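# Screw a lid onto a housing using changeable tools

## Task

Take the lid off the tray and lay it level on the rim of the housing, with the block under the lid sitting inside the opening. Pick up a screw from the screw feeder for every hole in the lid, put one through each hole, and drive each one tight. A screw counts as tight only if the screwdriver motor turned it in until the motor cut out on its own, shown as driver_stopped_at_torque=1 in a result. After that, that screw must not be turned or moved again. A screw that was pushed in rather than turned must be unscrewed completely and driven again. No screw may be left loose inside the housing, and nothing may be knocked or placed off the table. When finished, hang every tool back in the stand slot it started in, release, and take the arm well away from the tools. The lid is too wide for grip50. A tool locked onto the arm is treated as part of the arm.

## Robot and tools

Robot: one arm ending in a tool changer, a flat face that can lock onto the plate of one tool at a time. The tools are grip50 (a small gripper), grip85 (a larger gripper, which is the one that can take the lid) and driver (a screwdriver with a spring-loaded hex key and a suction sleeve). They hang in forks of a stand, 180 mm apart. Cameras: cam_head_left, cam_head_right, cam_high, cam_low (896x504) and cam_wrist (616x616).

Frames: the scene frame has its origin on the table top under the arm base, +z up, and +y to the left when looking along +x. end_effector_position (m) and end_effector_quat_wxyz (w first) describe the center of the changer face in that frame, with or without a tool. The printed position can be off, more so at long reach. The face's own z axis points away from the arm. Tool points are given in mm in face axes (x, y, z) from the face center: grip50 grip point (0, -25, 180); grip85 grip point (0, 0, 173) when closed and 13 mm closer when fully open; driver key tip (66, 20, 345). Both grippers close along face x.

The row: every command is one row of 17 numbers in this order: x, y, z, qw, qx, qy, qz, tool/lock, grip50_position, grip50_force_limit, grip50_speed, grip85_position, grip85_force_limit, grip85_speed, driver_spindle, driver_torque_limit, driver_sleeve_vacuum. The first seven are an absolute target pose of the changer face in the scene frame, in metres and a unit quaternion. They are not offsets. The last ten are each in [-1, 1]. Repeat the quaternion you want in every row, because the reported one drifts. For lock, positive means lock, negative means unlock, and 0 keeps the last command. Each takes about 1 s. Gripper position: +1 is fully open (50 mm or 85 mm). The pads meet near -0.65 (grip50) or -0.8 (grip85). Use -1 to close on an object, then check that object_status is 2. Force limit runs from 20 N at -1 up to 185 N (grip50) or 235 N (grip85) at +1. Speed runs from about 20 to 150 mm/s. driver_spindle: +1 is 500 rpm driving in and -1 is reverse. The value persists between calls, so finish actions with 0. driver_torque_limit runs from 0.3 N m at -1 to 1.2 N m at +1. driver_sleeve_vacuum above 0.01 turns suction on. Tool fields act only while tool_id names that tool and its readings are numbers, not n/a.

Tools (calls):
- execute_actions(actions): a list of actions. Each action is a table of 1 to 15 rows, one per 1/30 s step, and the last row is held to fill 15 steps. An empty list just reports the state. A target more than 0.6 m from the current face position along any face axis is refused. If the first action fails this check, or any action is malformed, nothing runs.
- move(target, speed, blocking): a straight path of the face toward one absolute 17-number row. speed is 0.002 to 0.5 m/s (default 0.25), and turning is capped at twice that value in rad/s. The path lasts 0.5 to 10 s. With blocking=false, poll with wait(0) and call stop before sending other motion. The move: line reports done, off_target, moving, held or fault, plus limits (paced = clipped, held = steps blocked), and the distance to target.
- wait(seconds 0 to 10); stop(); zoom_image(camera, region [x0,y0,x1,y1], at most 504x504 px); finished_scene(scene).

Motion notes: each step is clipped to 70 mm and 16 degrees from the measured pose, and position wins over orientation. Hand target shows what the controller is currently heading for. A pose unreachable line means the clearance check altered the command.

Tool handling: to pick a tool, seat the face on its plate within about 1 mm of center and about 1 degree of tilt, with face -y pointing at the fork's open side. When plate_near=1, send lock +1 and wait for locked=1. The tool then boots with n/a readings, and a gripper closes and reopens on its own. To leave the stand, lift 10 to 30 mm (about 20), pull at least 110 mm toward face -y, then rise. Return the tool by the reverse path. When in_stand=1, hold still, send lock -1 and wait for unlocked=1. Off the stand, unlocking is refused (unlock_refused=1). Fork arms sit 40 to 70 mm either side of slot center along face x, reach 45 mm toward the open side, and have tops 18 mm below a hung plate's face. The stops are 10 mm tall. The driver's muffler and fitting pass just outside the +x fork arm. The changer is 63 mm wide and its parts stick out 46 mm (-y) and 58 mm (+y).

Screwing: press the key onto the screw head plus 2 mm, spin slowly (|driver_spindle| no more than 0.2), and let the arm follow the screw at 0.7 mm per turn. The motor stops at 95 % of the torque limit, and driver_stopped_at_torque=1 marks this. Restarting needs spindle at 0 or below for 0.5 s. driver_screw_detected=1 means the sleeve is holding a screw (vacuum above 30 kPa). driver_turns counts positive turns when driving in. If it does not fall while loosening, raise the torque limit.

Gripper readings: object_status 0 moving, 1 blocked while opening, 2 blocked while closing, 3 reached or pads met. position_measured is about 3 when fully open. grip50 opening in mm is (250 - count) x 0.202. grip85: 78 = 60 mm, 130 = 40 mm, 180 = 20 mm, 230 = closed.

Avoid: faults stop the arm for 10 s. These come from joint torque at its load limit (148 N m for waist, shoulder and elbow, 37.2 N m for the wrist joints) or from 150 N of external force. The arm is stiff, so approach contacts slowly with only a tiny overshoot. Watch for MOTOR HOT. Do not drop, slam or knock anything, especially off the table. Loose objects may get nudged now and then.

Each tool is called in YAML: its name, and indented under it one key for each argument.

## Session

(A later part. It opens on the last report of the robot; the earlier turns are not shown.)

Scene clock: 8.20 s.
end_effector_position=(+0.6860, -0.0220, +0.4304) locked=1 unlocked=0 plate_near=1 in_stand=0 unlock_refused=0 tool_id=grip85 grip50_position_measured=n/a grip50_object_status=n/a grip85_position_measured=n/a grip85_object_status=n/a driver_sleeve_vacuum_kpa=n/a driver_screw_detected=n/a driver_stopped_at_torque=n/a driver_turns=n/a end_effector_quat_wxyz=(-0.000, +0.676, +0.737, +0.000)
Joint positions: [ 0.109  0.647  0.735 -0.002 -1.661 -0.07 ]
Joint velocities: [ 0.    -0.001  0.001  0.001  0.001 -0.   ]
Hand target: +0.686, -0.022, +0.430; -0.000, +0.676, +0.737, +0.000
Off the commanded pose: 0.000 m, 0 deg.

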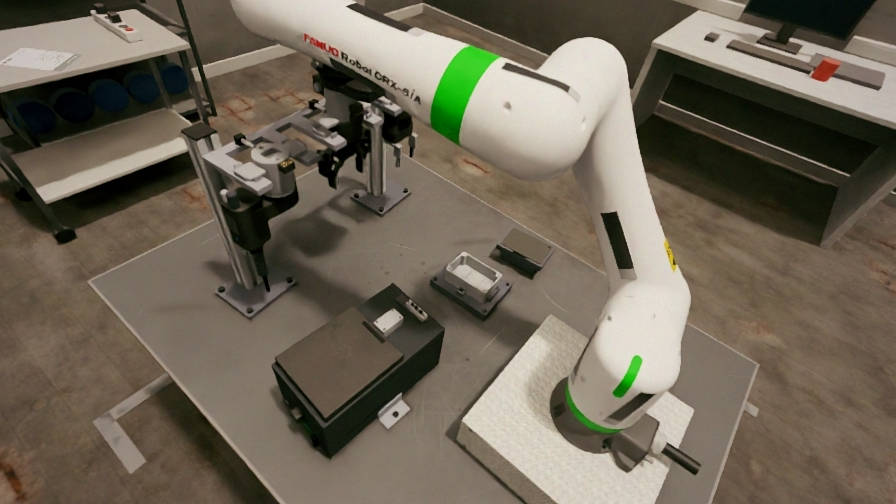

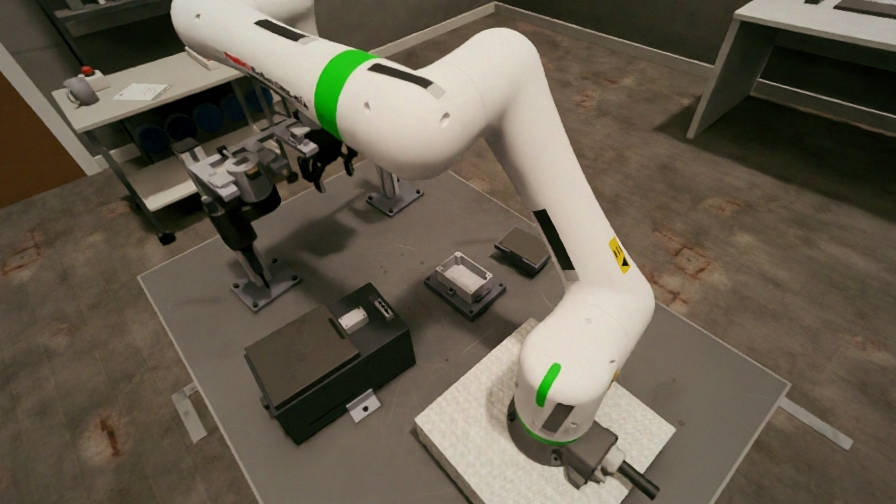

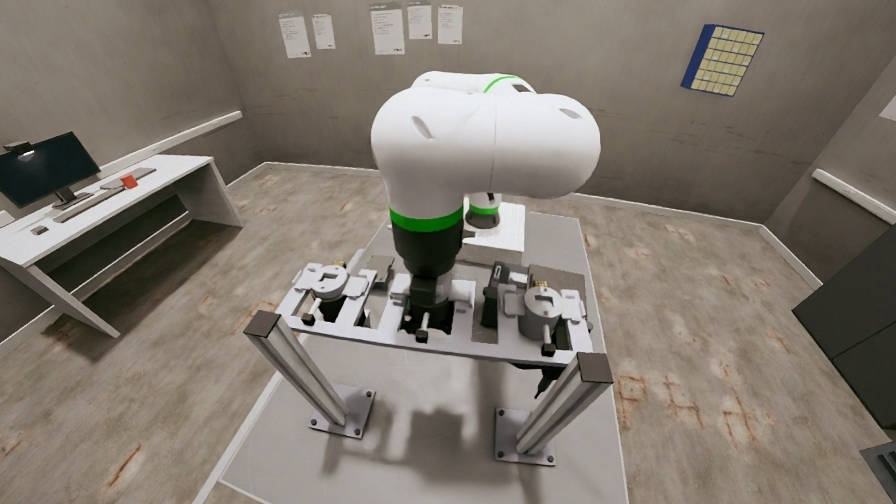

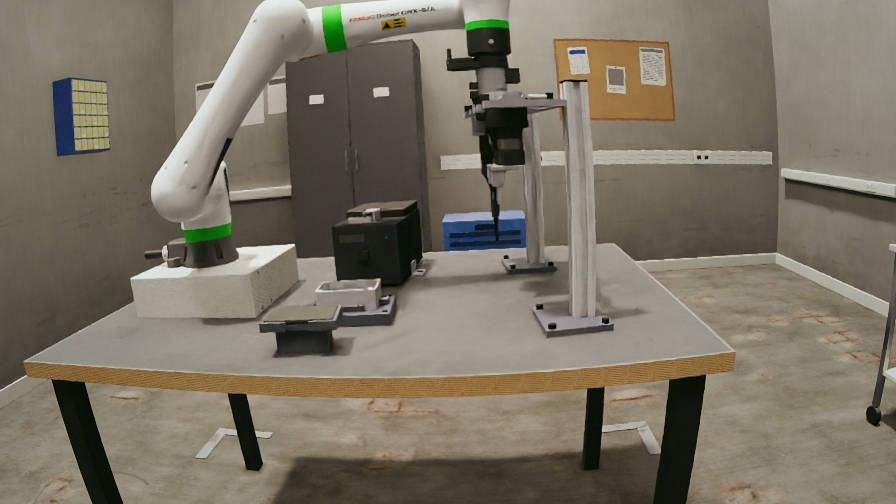

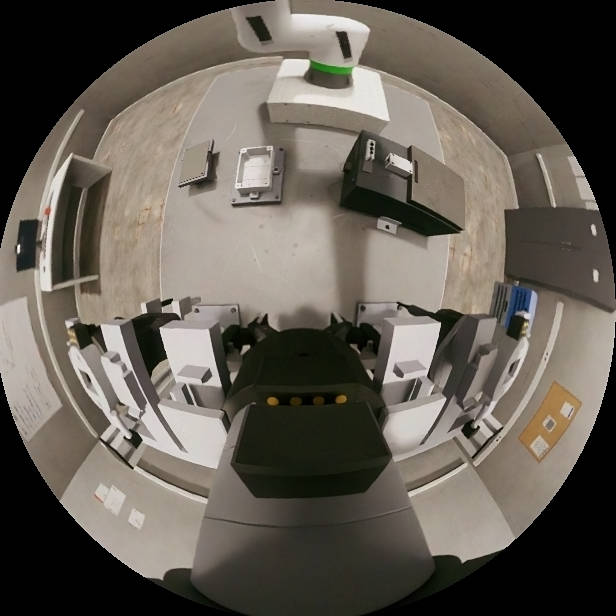

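Out, then survey housing and lid with the camera right above each.

move:
  target: [0.53,-0.0357,0.4304,0,0.6756,0.7373,0,0,0,0,0,1,0,0,0,0,0]
  speed: 0.15

move:
  target: [0.455,-0.146,0.28,0,0.7071,0.7071,0,0,0,0,0,1,0,0,0,0,0]

zoom_image:
  camera: "cam_wrist"
  region: [234,200,360,326]

move:
  target: [0.438,-0.312,0.28,0,0.7071,0.7071,0,0,0,0,0,1,0,0,0,0,0]

zoom_image:
  camera: "cam_wrist"
  region: [234,200,360,326]

Scene clock: 9.90 s.
end_effector_position=(+0.5301, -0.0362, +0.4307) locked=1 unlocked=0 plate_near=1 in_stand=0 unlock_refused=0 tool_id=grip85 grip50_position_measured=n/a grip50_object_status=n/a grip85_position_measured=n/a grip85_object_status=n/a driver_sleeve_vacuum_kpa=n/a driver_screw_detected=n/a driver_stopped_at_torque=n/a driver_turns=n/a end_effector_quat_wxyz=(+0.000, +0.675, +0.737, -0.000)
Joint positions: [ 0.129  0.217  0.135 -0.002 -1.492 -0.089]
Joint velocities: [-0.001 -0.001 -0.001  0.    -0.001  0.001]
Hand target: +0.530, -0.036, +0.431; +0.000, +0.675, +0.737, +0.000
Off the commanded pose: 0.001 m, 0 deg.
move: done

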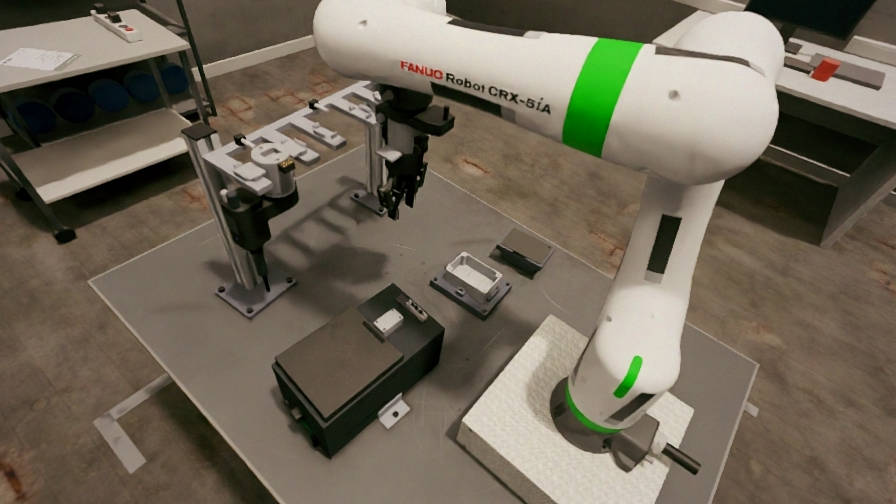

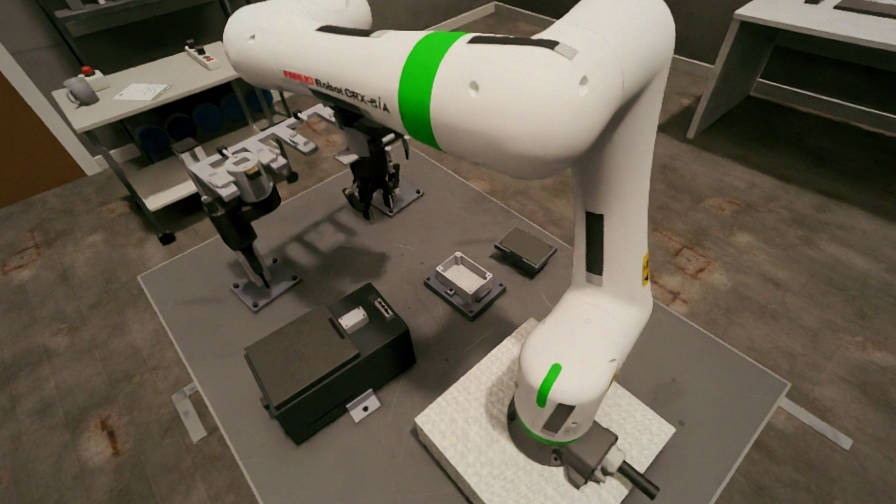

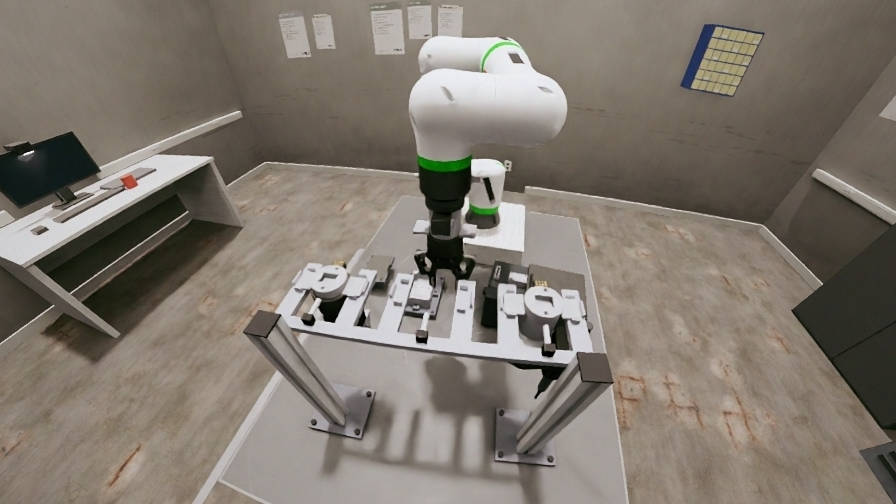

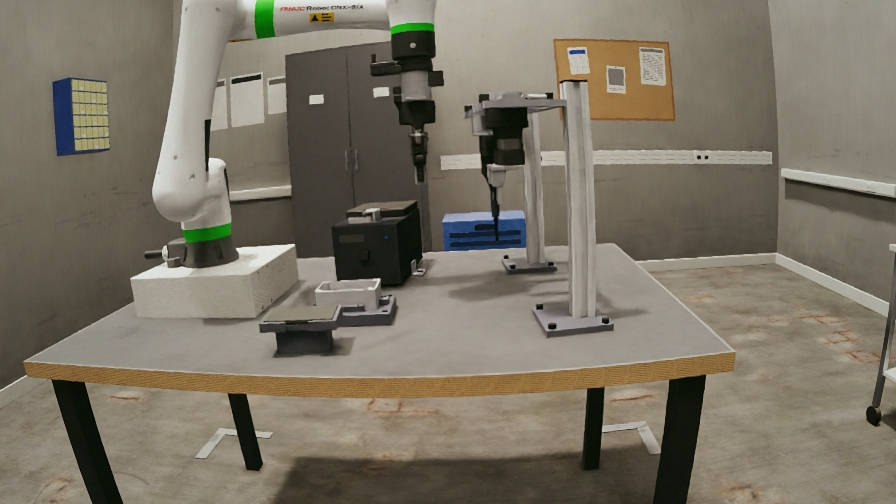

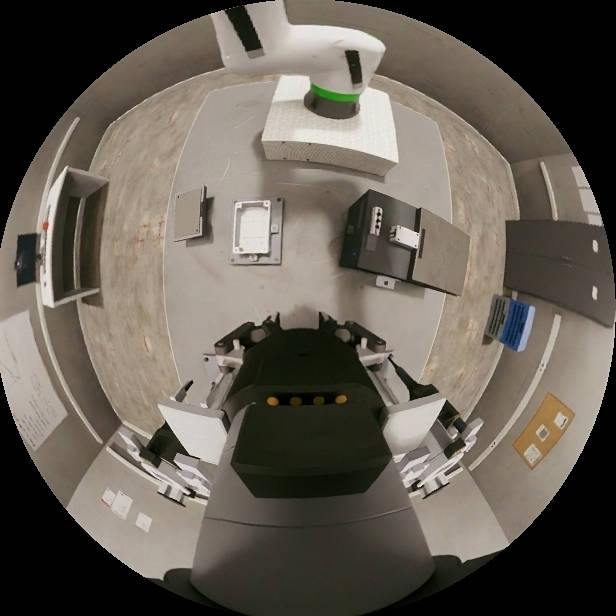

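Scene clock: 11.13 s.
end_effector_position=(+0.4549, -0.1463, +0.2802) locked=1 unlocked=0 plate_near=1 in_stand=0 unlock_refused=0 tool_id=grip85 grip50_position_measured=n/a grip50_object_status=n/a grip85_position_measured=3 grip85_object_status=3 driver_sleeve_vacuum_kpa=n/a driver_screw_detected=n/a driver_stopped_at_torque=n/a driver_turns=n/a end_effector_quat_wxyz=(-0.000, +0.707, +0.708, -0.000)
Joint positions: [-0.084  0.183 -0.27  -0.002 -1.121  0.039]
Joint velocities: [-0.001  0.001 -0.001  0.     0.001 -0.002]
Hand target: +0.455, -0.146, +0.280; -0.000, +0.707, +0.708, -0.000
Off the commanded pose: 0.000 m, 0 deg.
move: done

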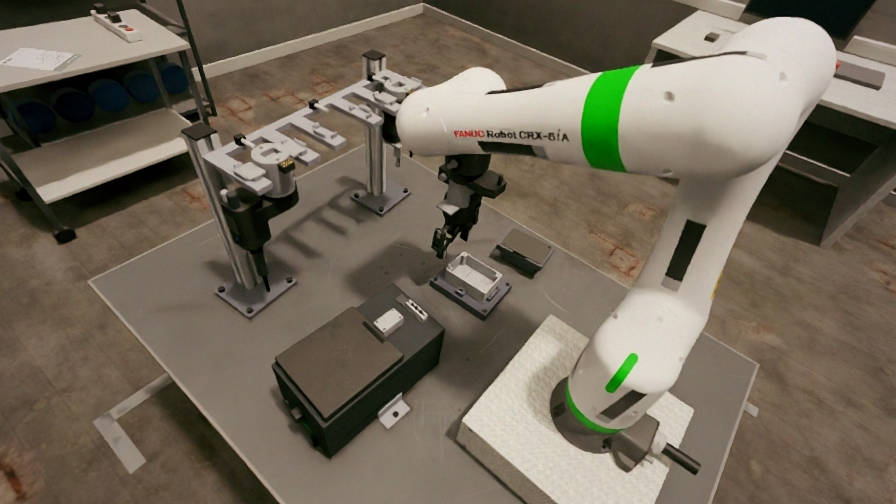

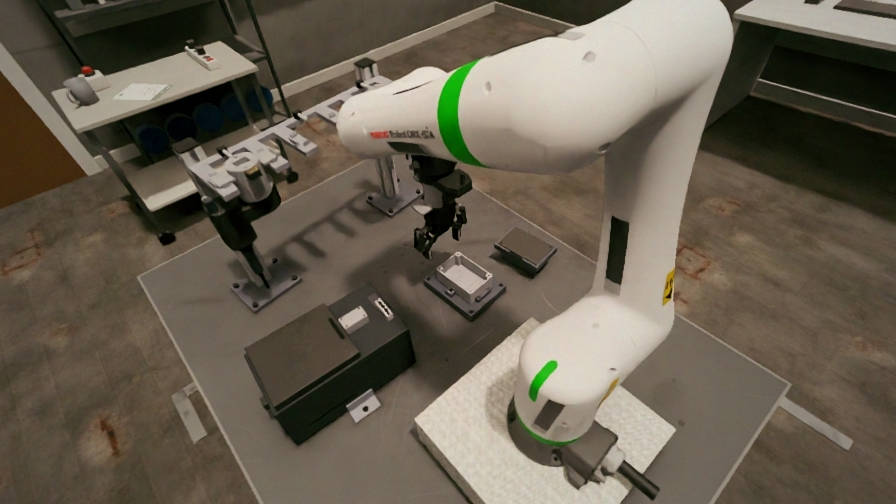

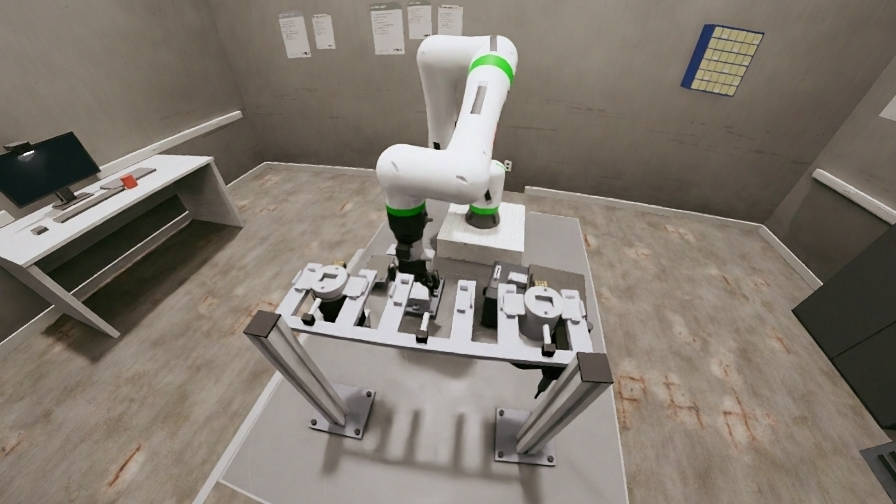

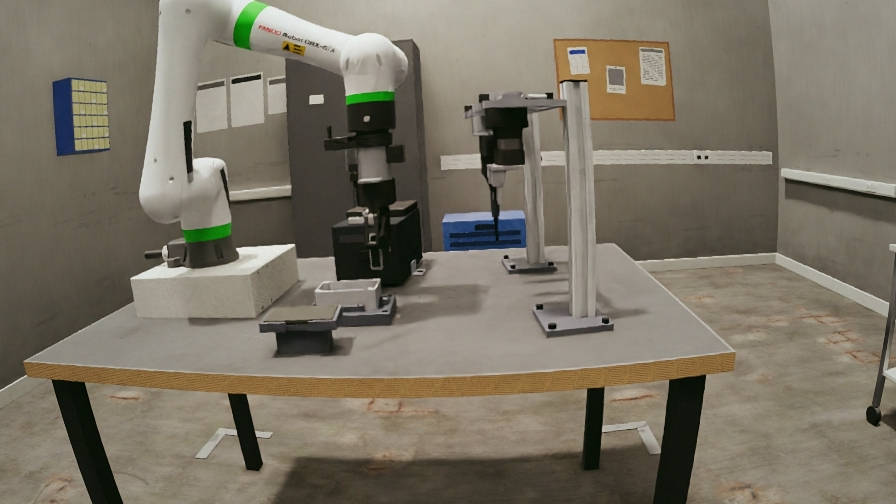

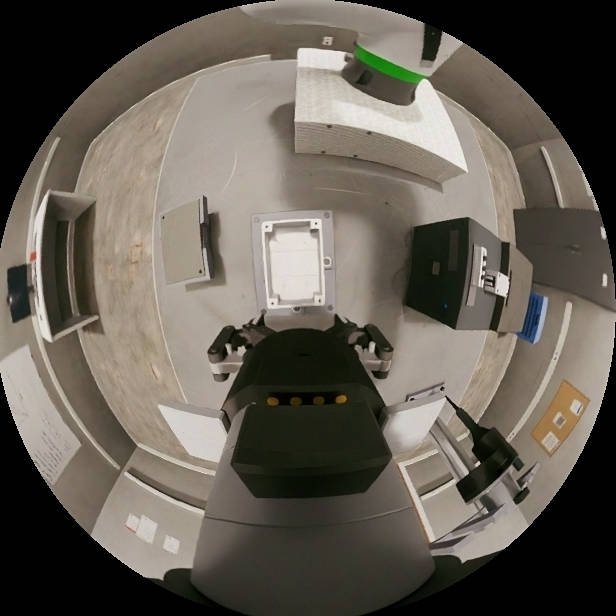

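Region (234, 200, 360, 326) of cam_wrist's 616x616 image, scaled by 4.000, with more detail than that image has.

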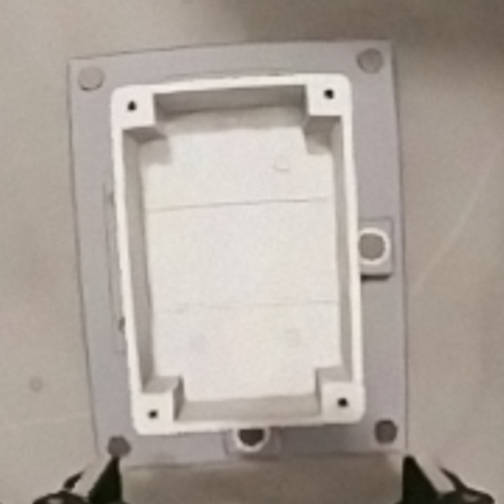

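Scene clock: 12.20 s.
end_effector_position=(+0.4383, -0.3120, +0.2799) locked=1 unlocked=0 plate_near=1 in_stand=0 unlock_refused=0 tool_id=grip85 grip50_position_measured=n/a grip50_object_status=n/a grip85_position_measured=3 grip85_object_status=3 driver_sleeve_vacuum_kpa=n/a driver_screw_detected=n/a driver_stopped_at_torque=n/a driver_turns=n/a end_effector_quat_wxyz=(-0.000, +0.707, +0.707, -0.000)
Joint positions: [-0.422  0.324 -0.093 -0.001 -1.157  0.375]
Joint velocities: [-0.     0.     0.002 -0.001 -0.002  0.002]
Hand target: +0.438, -0.312, +0.280; -0.001, +0.707, +0.707, -0.000
Off the commanded pose: 0.000 m, 0 deg.
move: done

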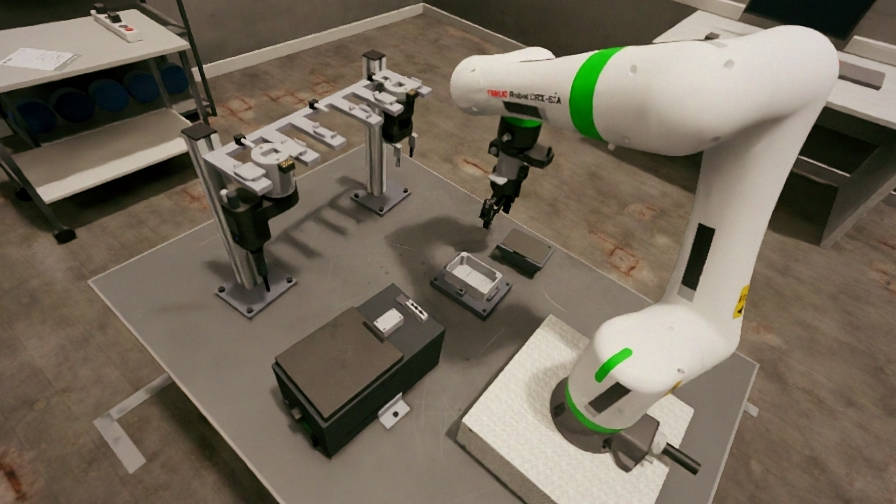

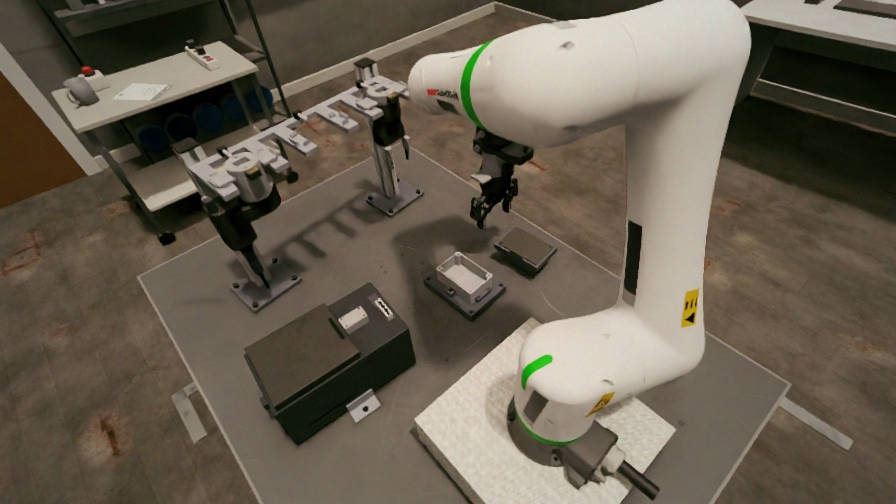

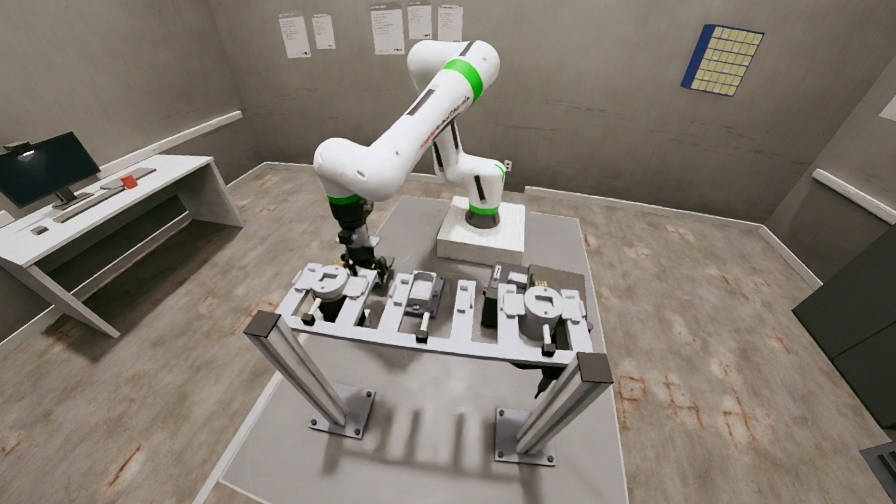

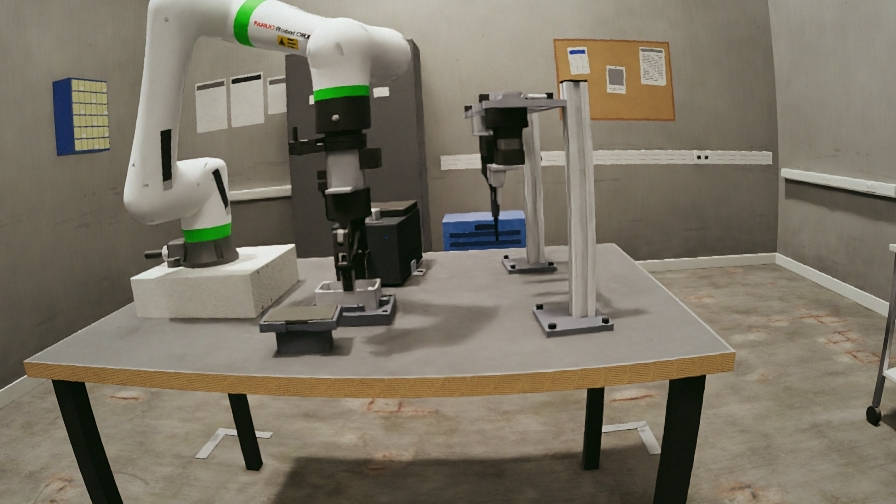

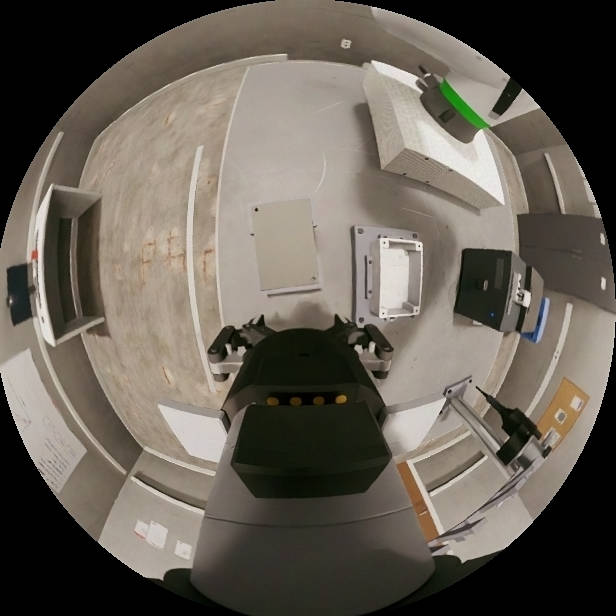

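Region (234, 200, 360, 326) of cam_wrist's 616x616 image, scaled by 4.000, with more detail than that image has.

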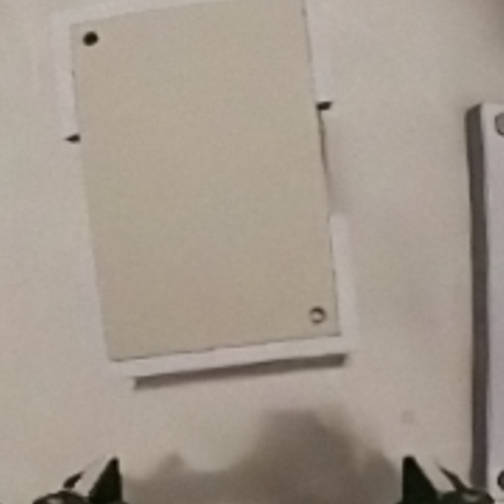

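execute_actions:
  actions: []

move:
  target: [0.341,-0.331,0.265,0,0.6691,0.7431,0,0,0,0,0,1,-0.6,-1,0,0,0]

Scene clock: 13.50 s.
end_effector_position=(+0.4383, -0.3121, +0.2799) locked=1 unlocked=0 plate_near=1 in_stand=0 unlock_refused=0 tool_id=grip85 grip50_position_measured=n/a grip50_object_status=n/a grip85_position_measured=3 grip85_object_status=3 driver_sleeve_vacuum_kpa=n/a driver_screw_detected=n/a driver_stopped_at_torque=n/a driver_turns=n/a end_effector_quat_wxyz=(-0.001, +0.707, +0.707, -0.000)
Joint positions: [-0.423  0.324 -0.093 -0.001 -1.157  0.375]
Joint velocities: [ 0.001 -0.     0.001  0.    -0.     0.   ]
Hand target: +0.438, -0.312, +0.280; -0.001, +0.707, +0.707, -0.000
Off the commanded pose: 0.000 m, 0 deg.

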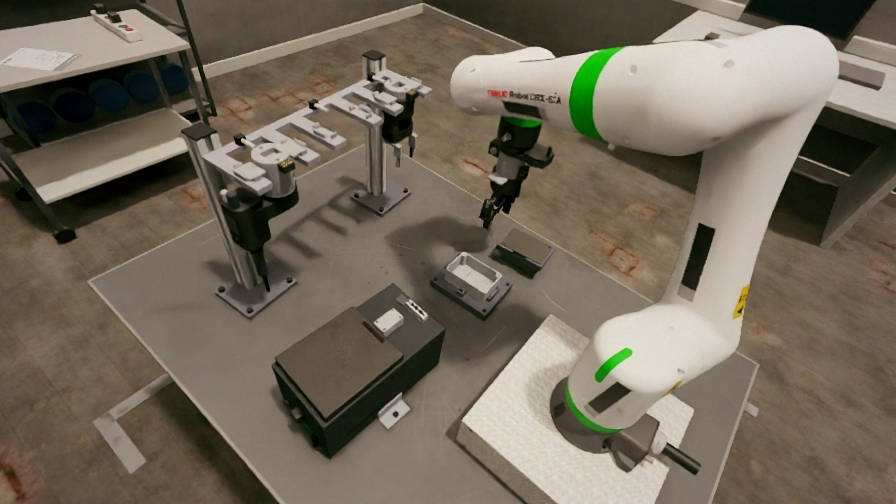

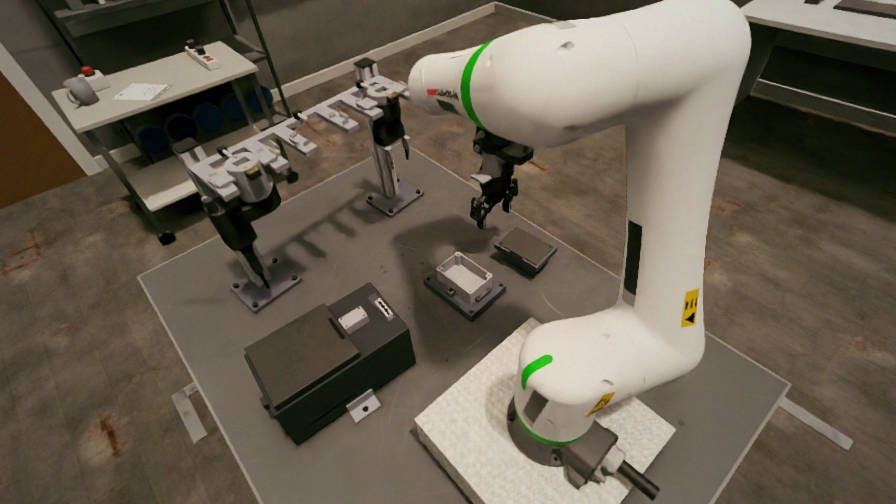

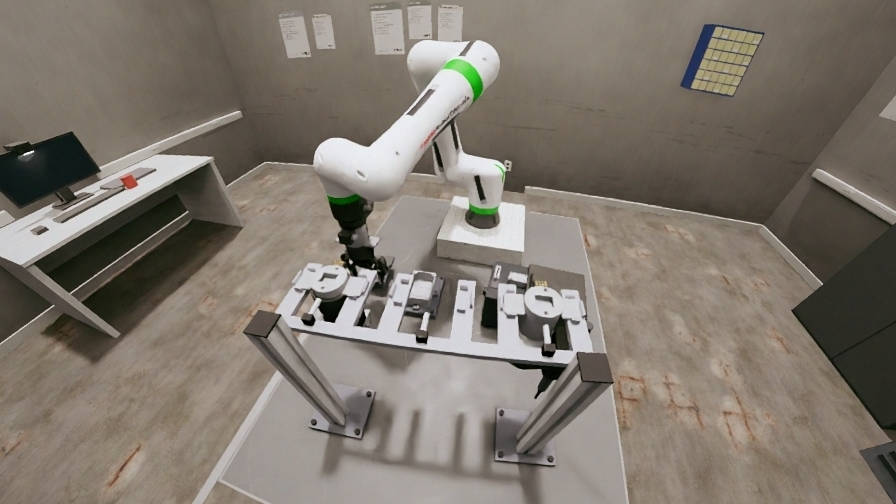

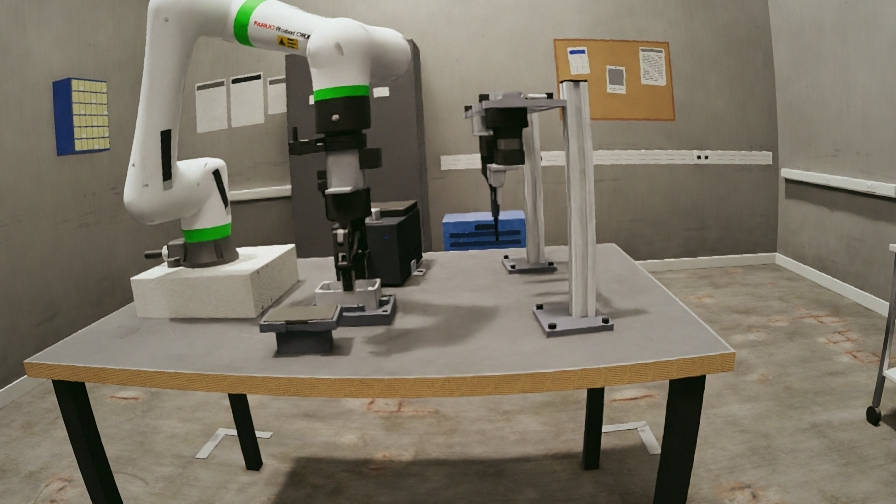

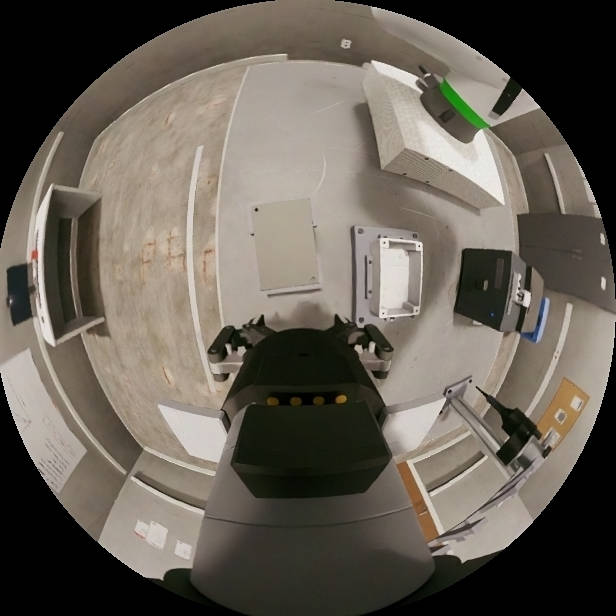

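Scene clock: 14.33 s.
end_effector_position=(+0.3410, -0.3312, +0.2651) locked=1 unlocked=0 plate_near=1 in_stand=0 unlock_refused=0 tool_id=grip85 grip50_position_measured=n/a grip50_object_status=n/a grip85_position_measured=3 grip85_object_status=3 driver_sleeve_vacuum_kpa=n/a driver_screw_detected=n/a driver_stopped_at_torque=n/a driver_turns=n/a end_effector_quat_wxyz=(-0.000, +0.669, +0.743, +0.000)
Joint positions: [-0.542  0.195 -0.296 -0.    -1.084  0.599]
Joint velocities: [-0.001  0.001 -0.001  0.     0.001  0.   ]
Hand target: +0.341, -0.331, +0.265; -0.000, +0.669, +0.743, +0.000
Off the commanded pose: 0.000 m, 0 deg.
move: done

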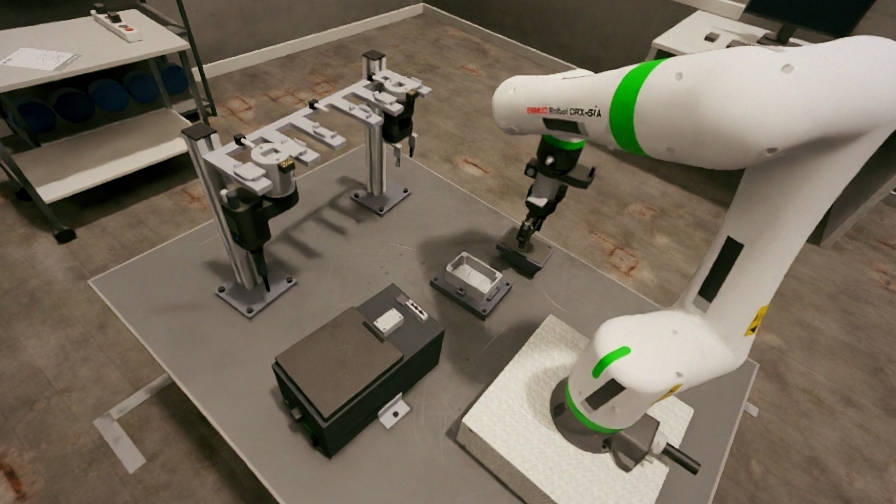

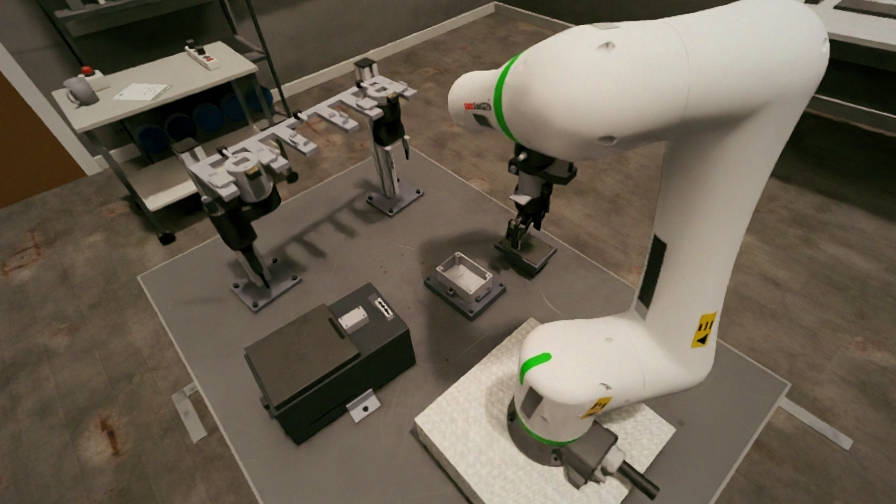

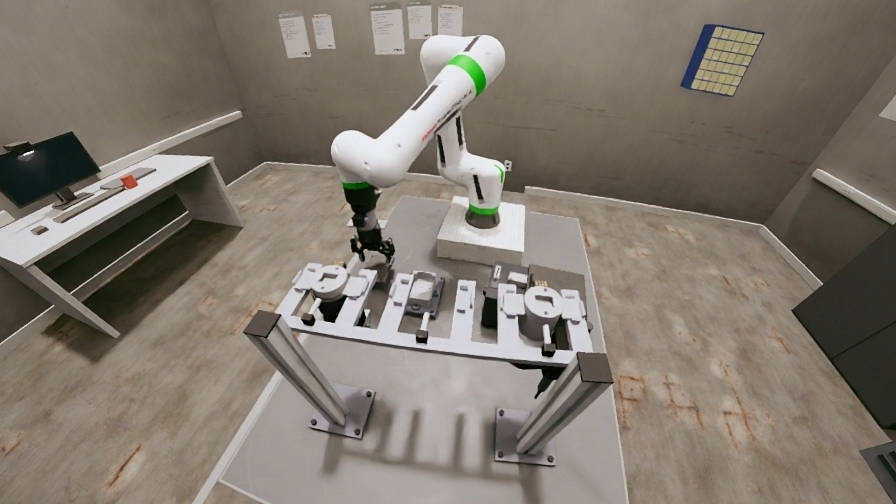

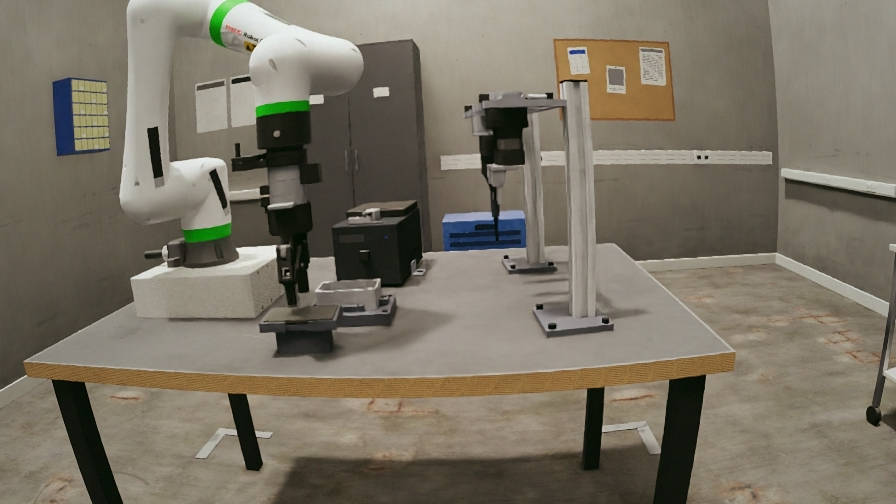

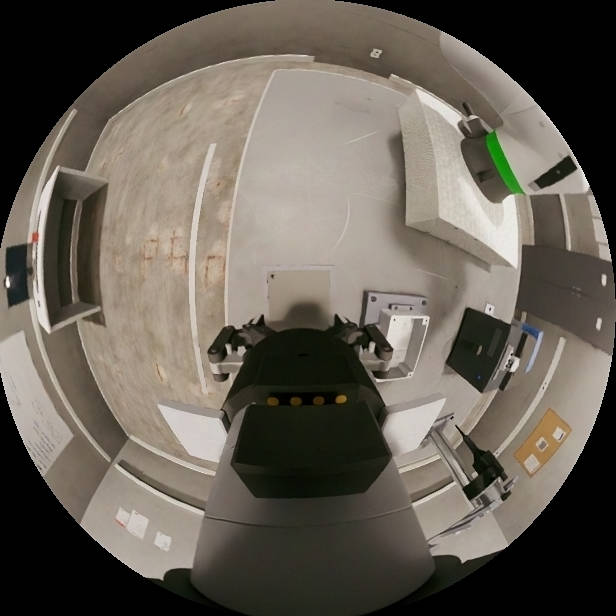

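move:
  target: [0.341,-0.331,0.246,0,0.6691,0.7431,0,0,0,0,0,1,-0.6,-1,0,0,0]
  speed: 0.05

zoom_image:
  camera: "cam_wrist"
  region: [240,240,360,340]

zoom_image:
  camera: "cam_low"
  region: [240,260,360,360]

Scene clock: 15.30 s.
end_effector_position=(+0.3409, -0.3310, +0.2460) locked=1 unlocked=0 plate_near=1 in_stand=0 unlock_refused=0 tool_id=grip85 grip50_position_measured=n/a grip50_object_status=n/a grip85_position_measured=3 grip85_object_status=3 driver_sleeve_vacuum_kpa=n/a driver_screw_detected=n/a driver_stopped_at_torque=n/a driver_turns=n/a end_effector_quat_wxyz=(+0.000, +0.669, +0.743, +0.000)
Joint positions: [-0.541  0.218 -0.318 -0.    -1.038  0.599]
Joint velocities: [ 0.    -0.001 -0.001 -0.    -0.001  0.   ]
Hand target: +0.341, -0.331, +0.246; -0.000, +0.669, +0.743, +0.000
Off the commanded pose: 0.000 m, 0 deg.
move: done

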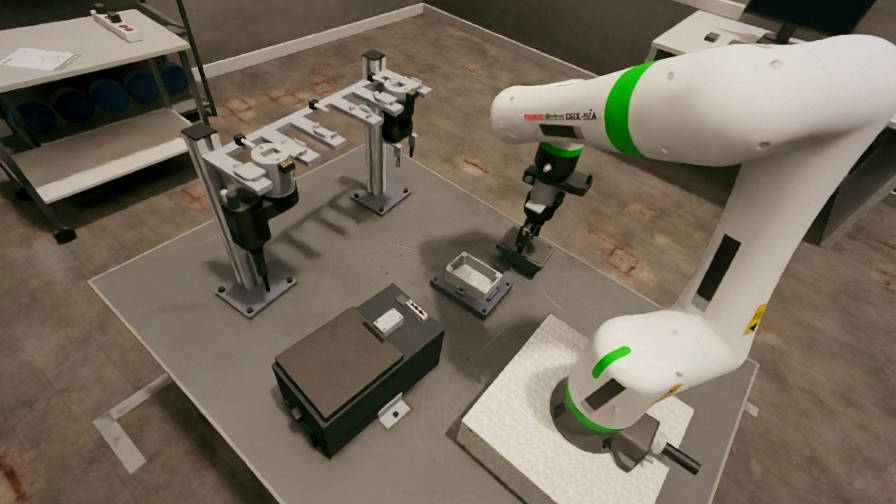

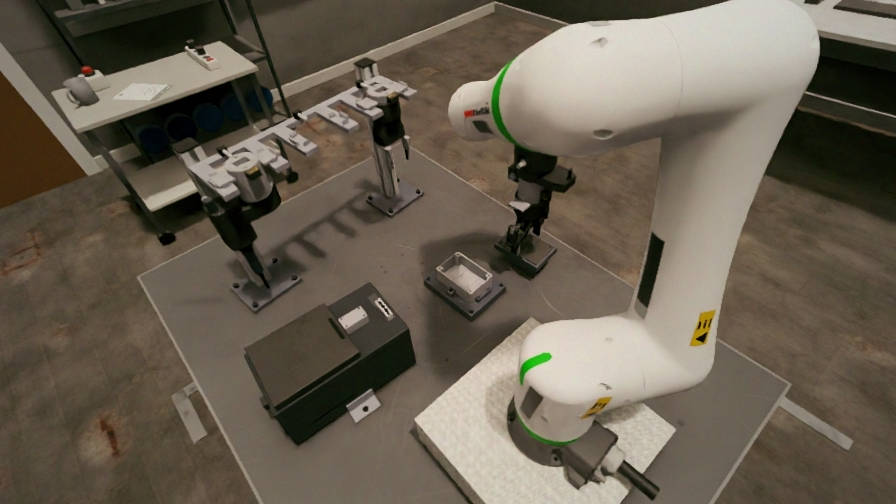

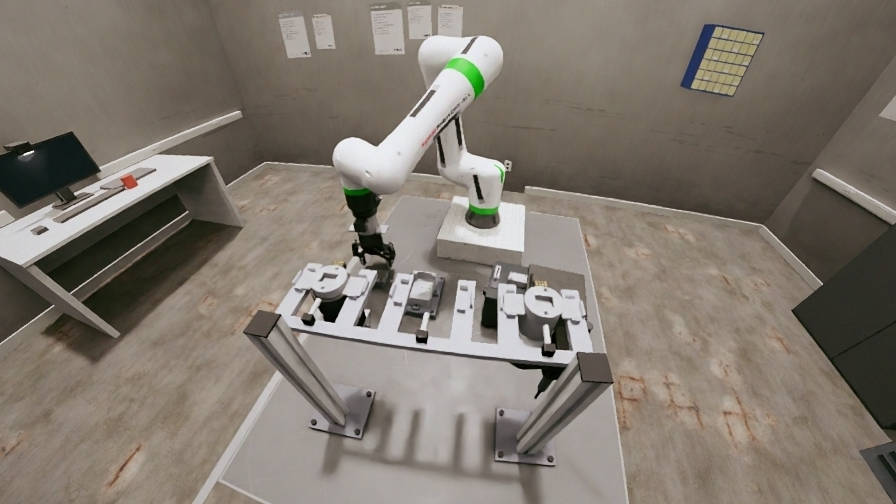

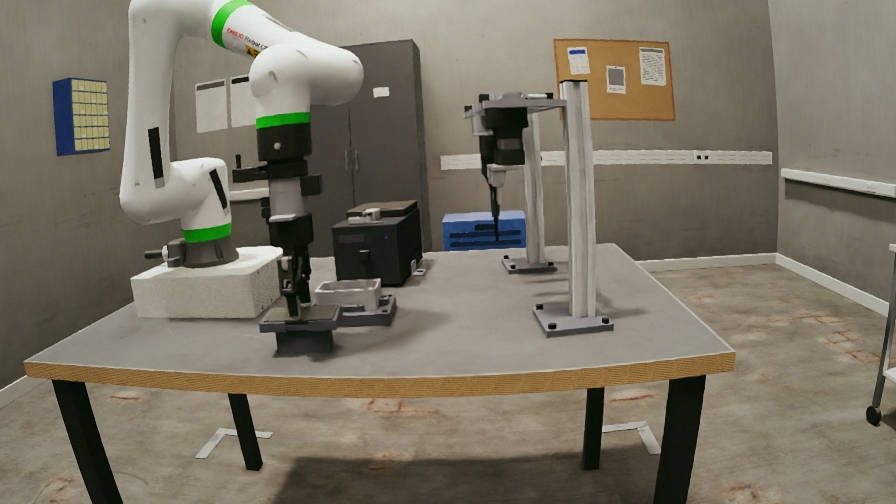

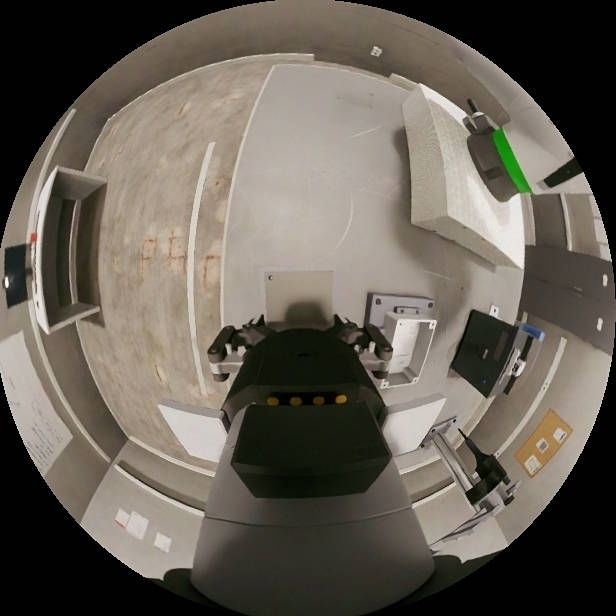

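Region (240, 240, 360, 340) of cam_wrist's 616x616 image, scaled by 4.200, with more detail than that image has.

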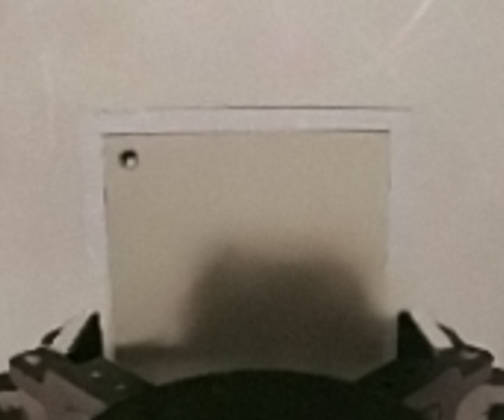

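Region (240, 260, 360, 360) of cam_low's 896x504 image, scaled by 4.200, with more detail than that image has.

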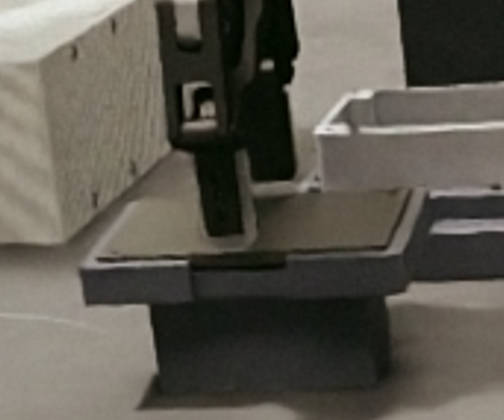

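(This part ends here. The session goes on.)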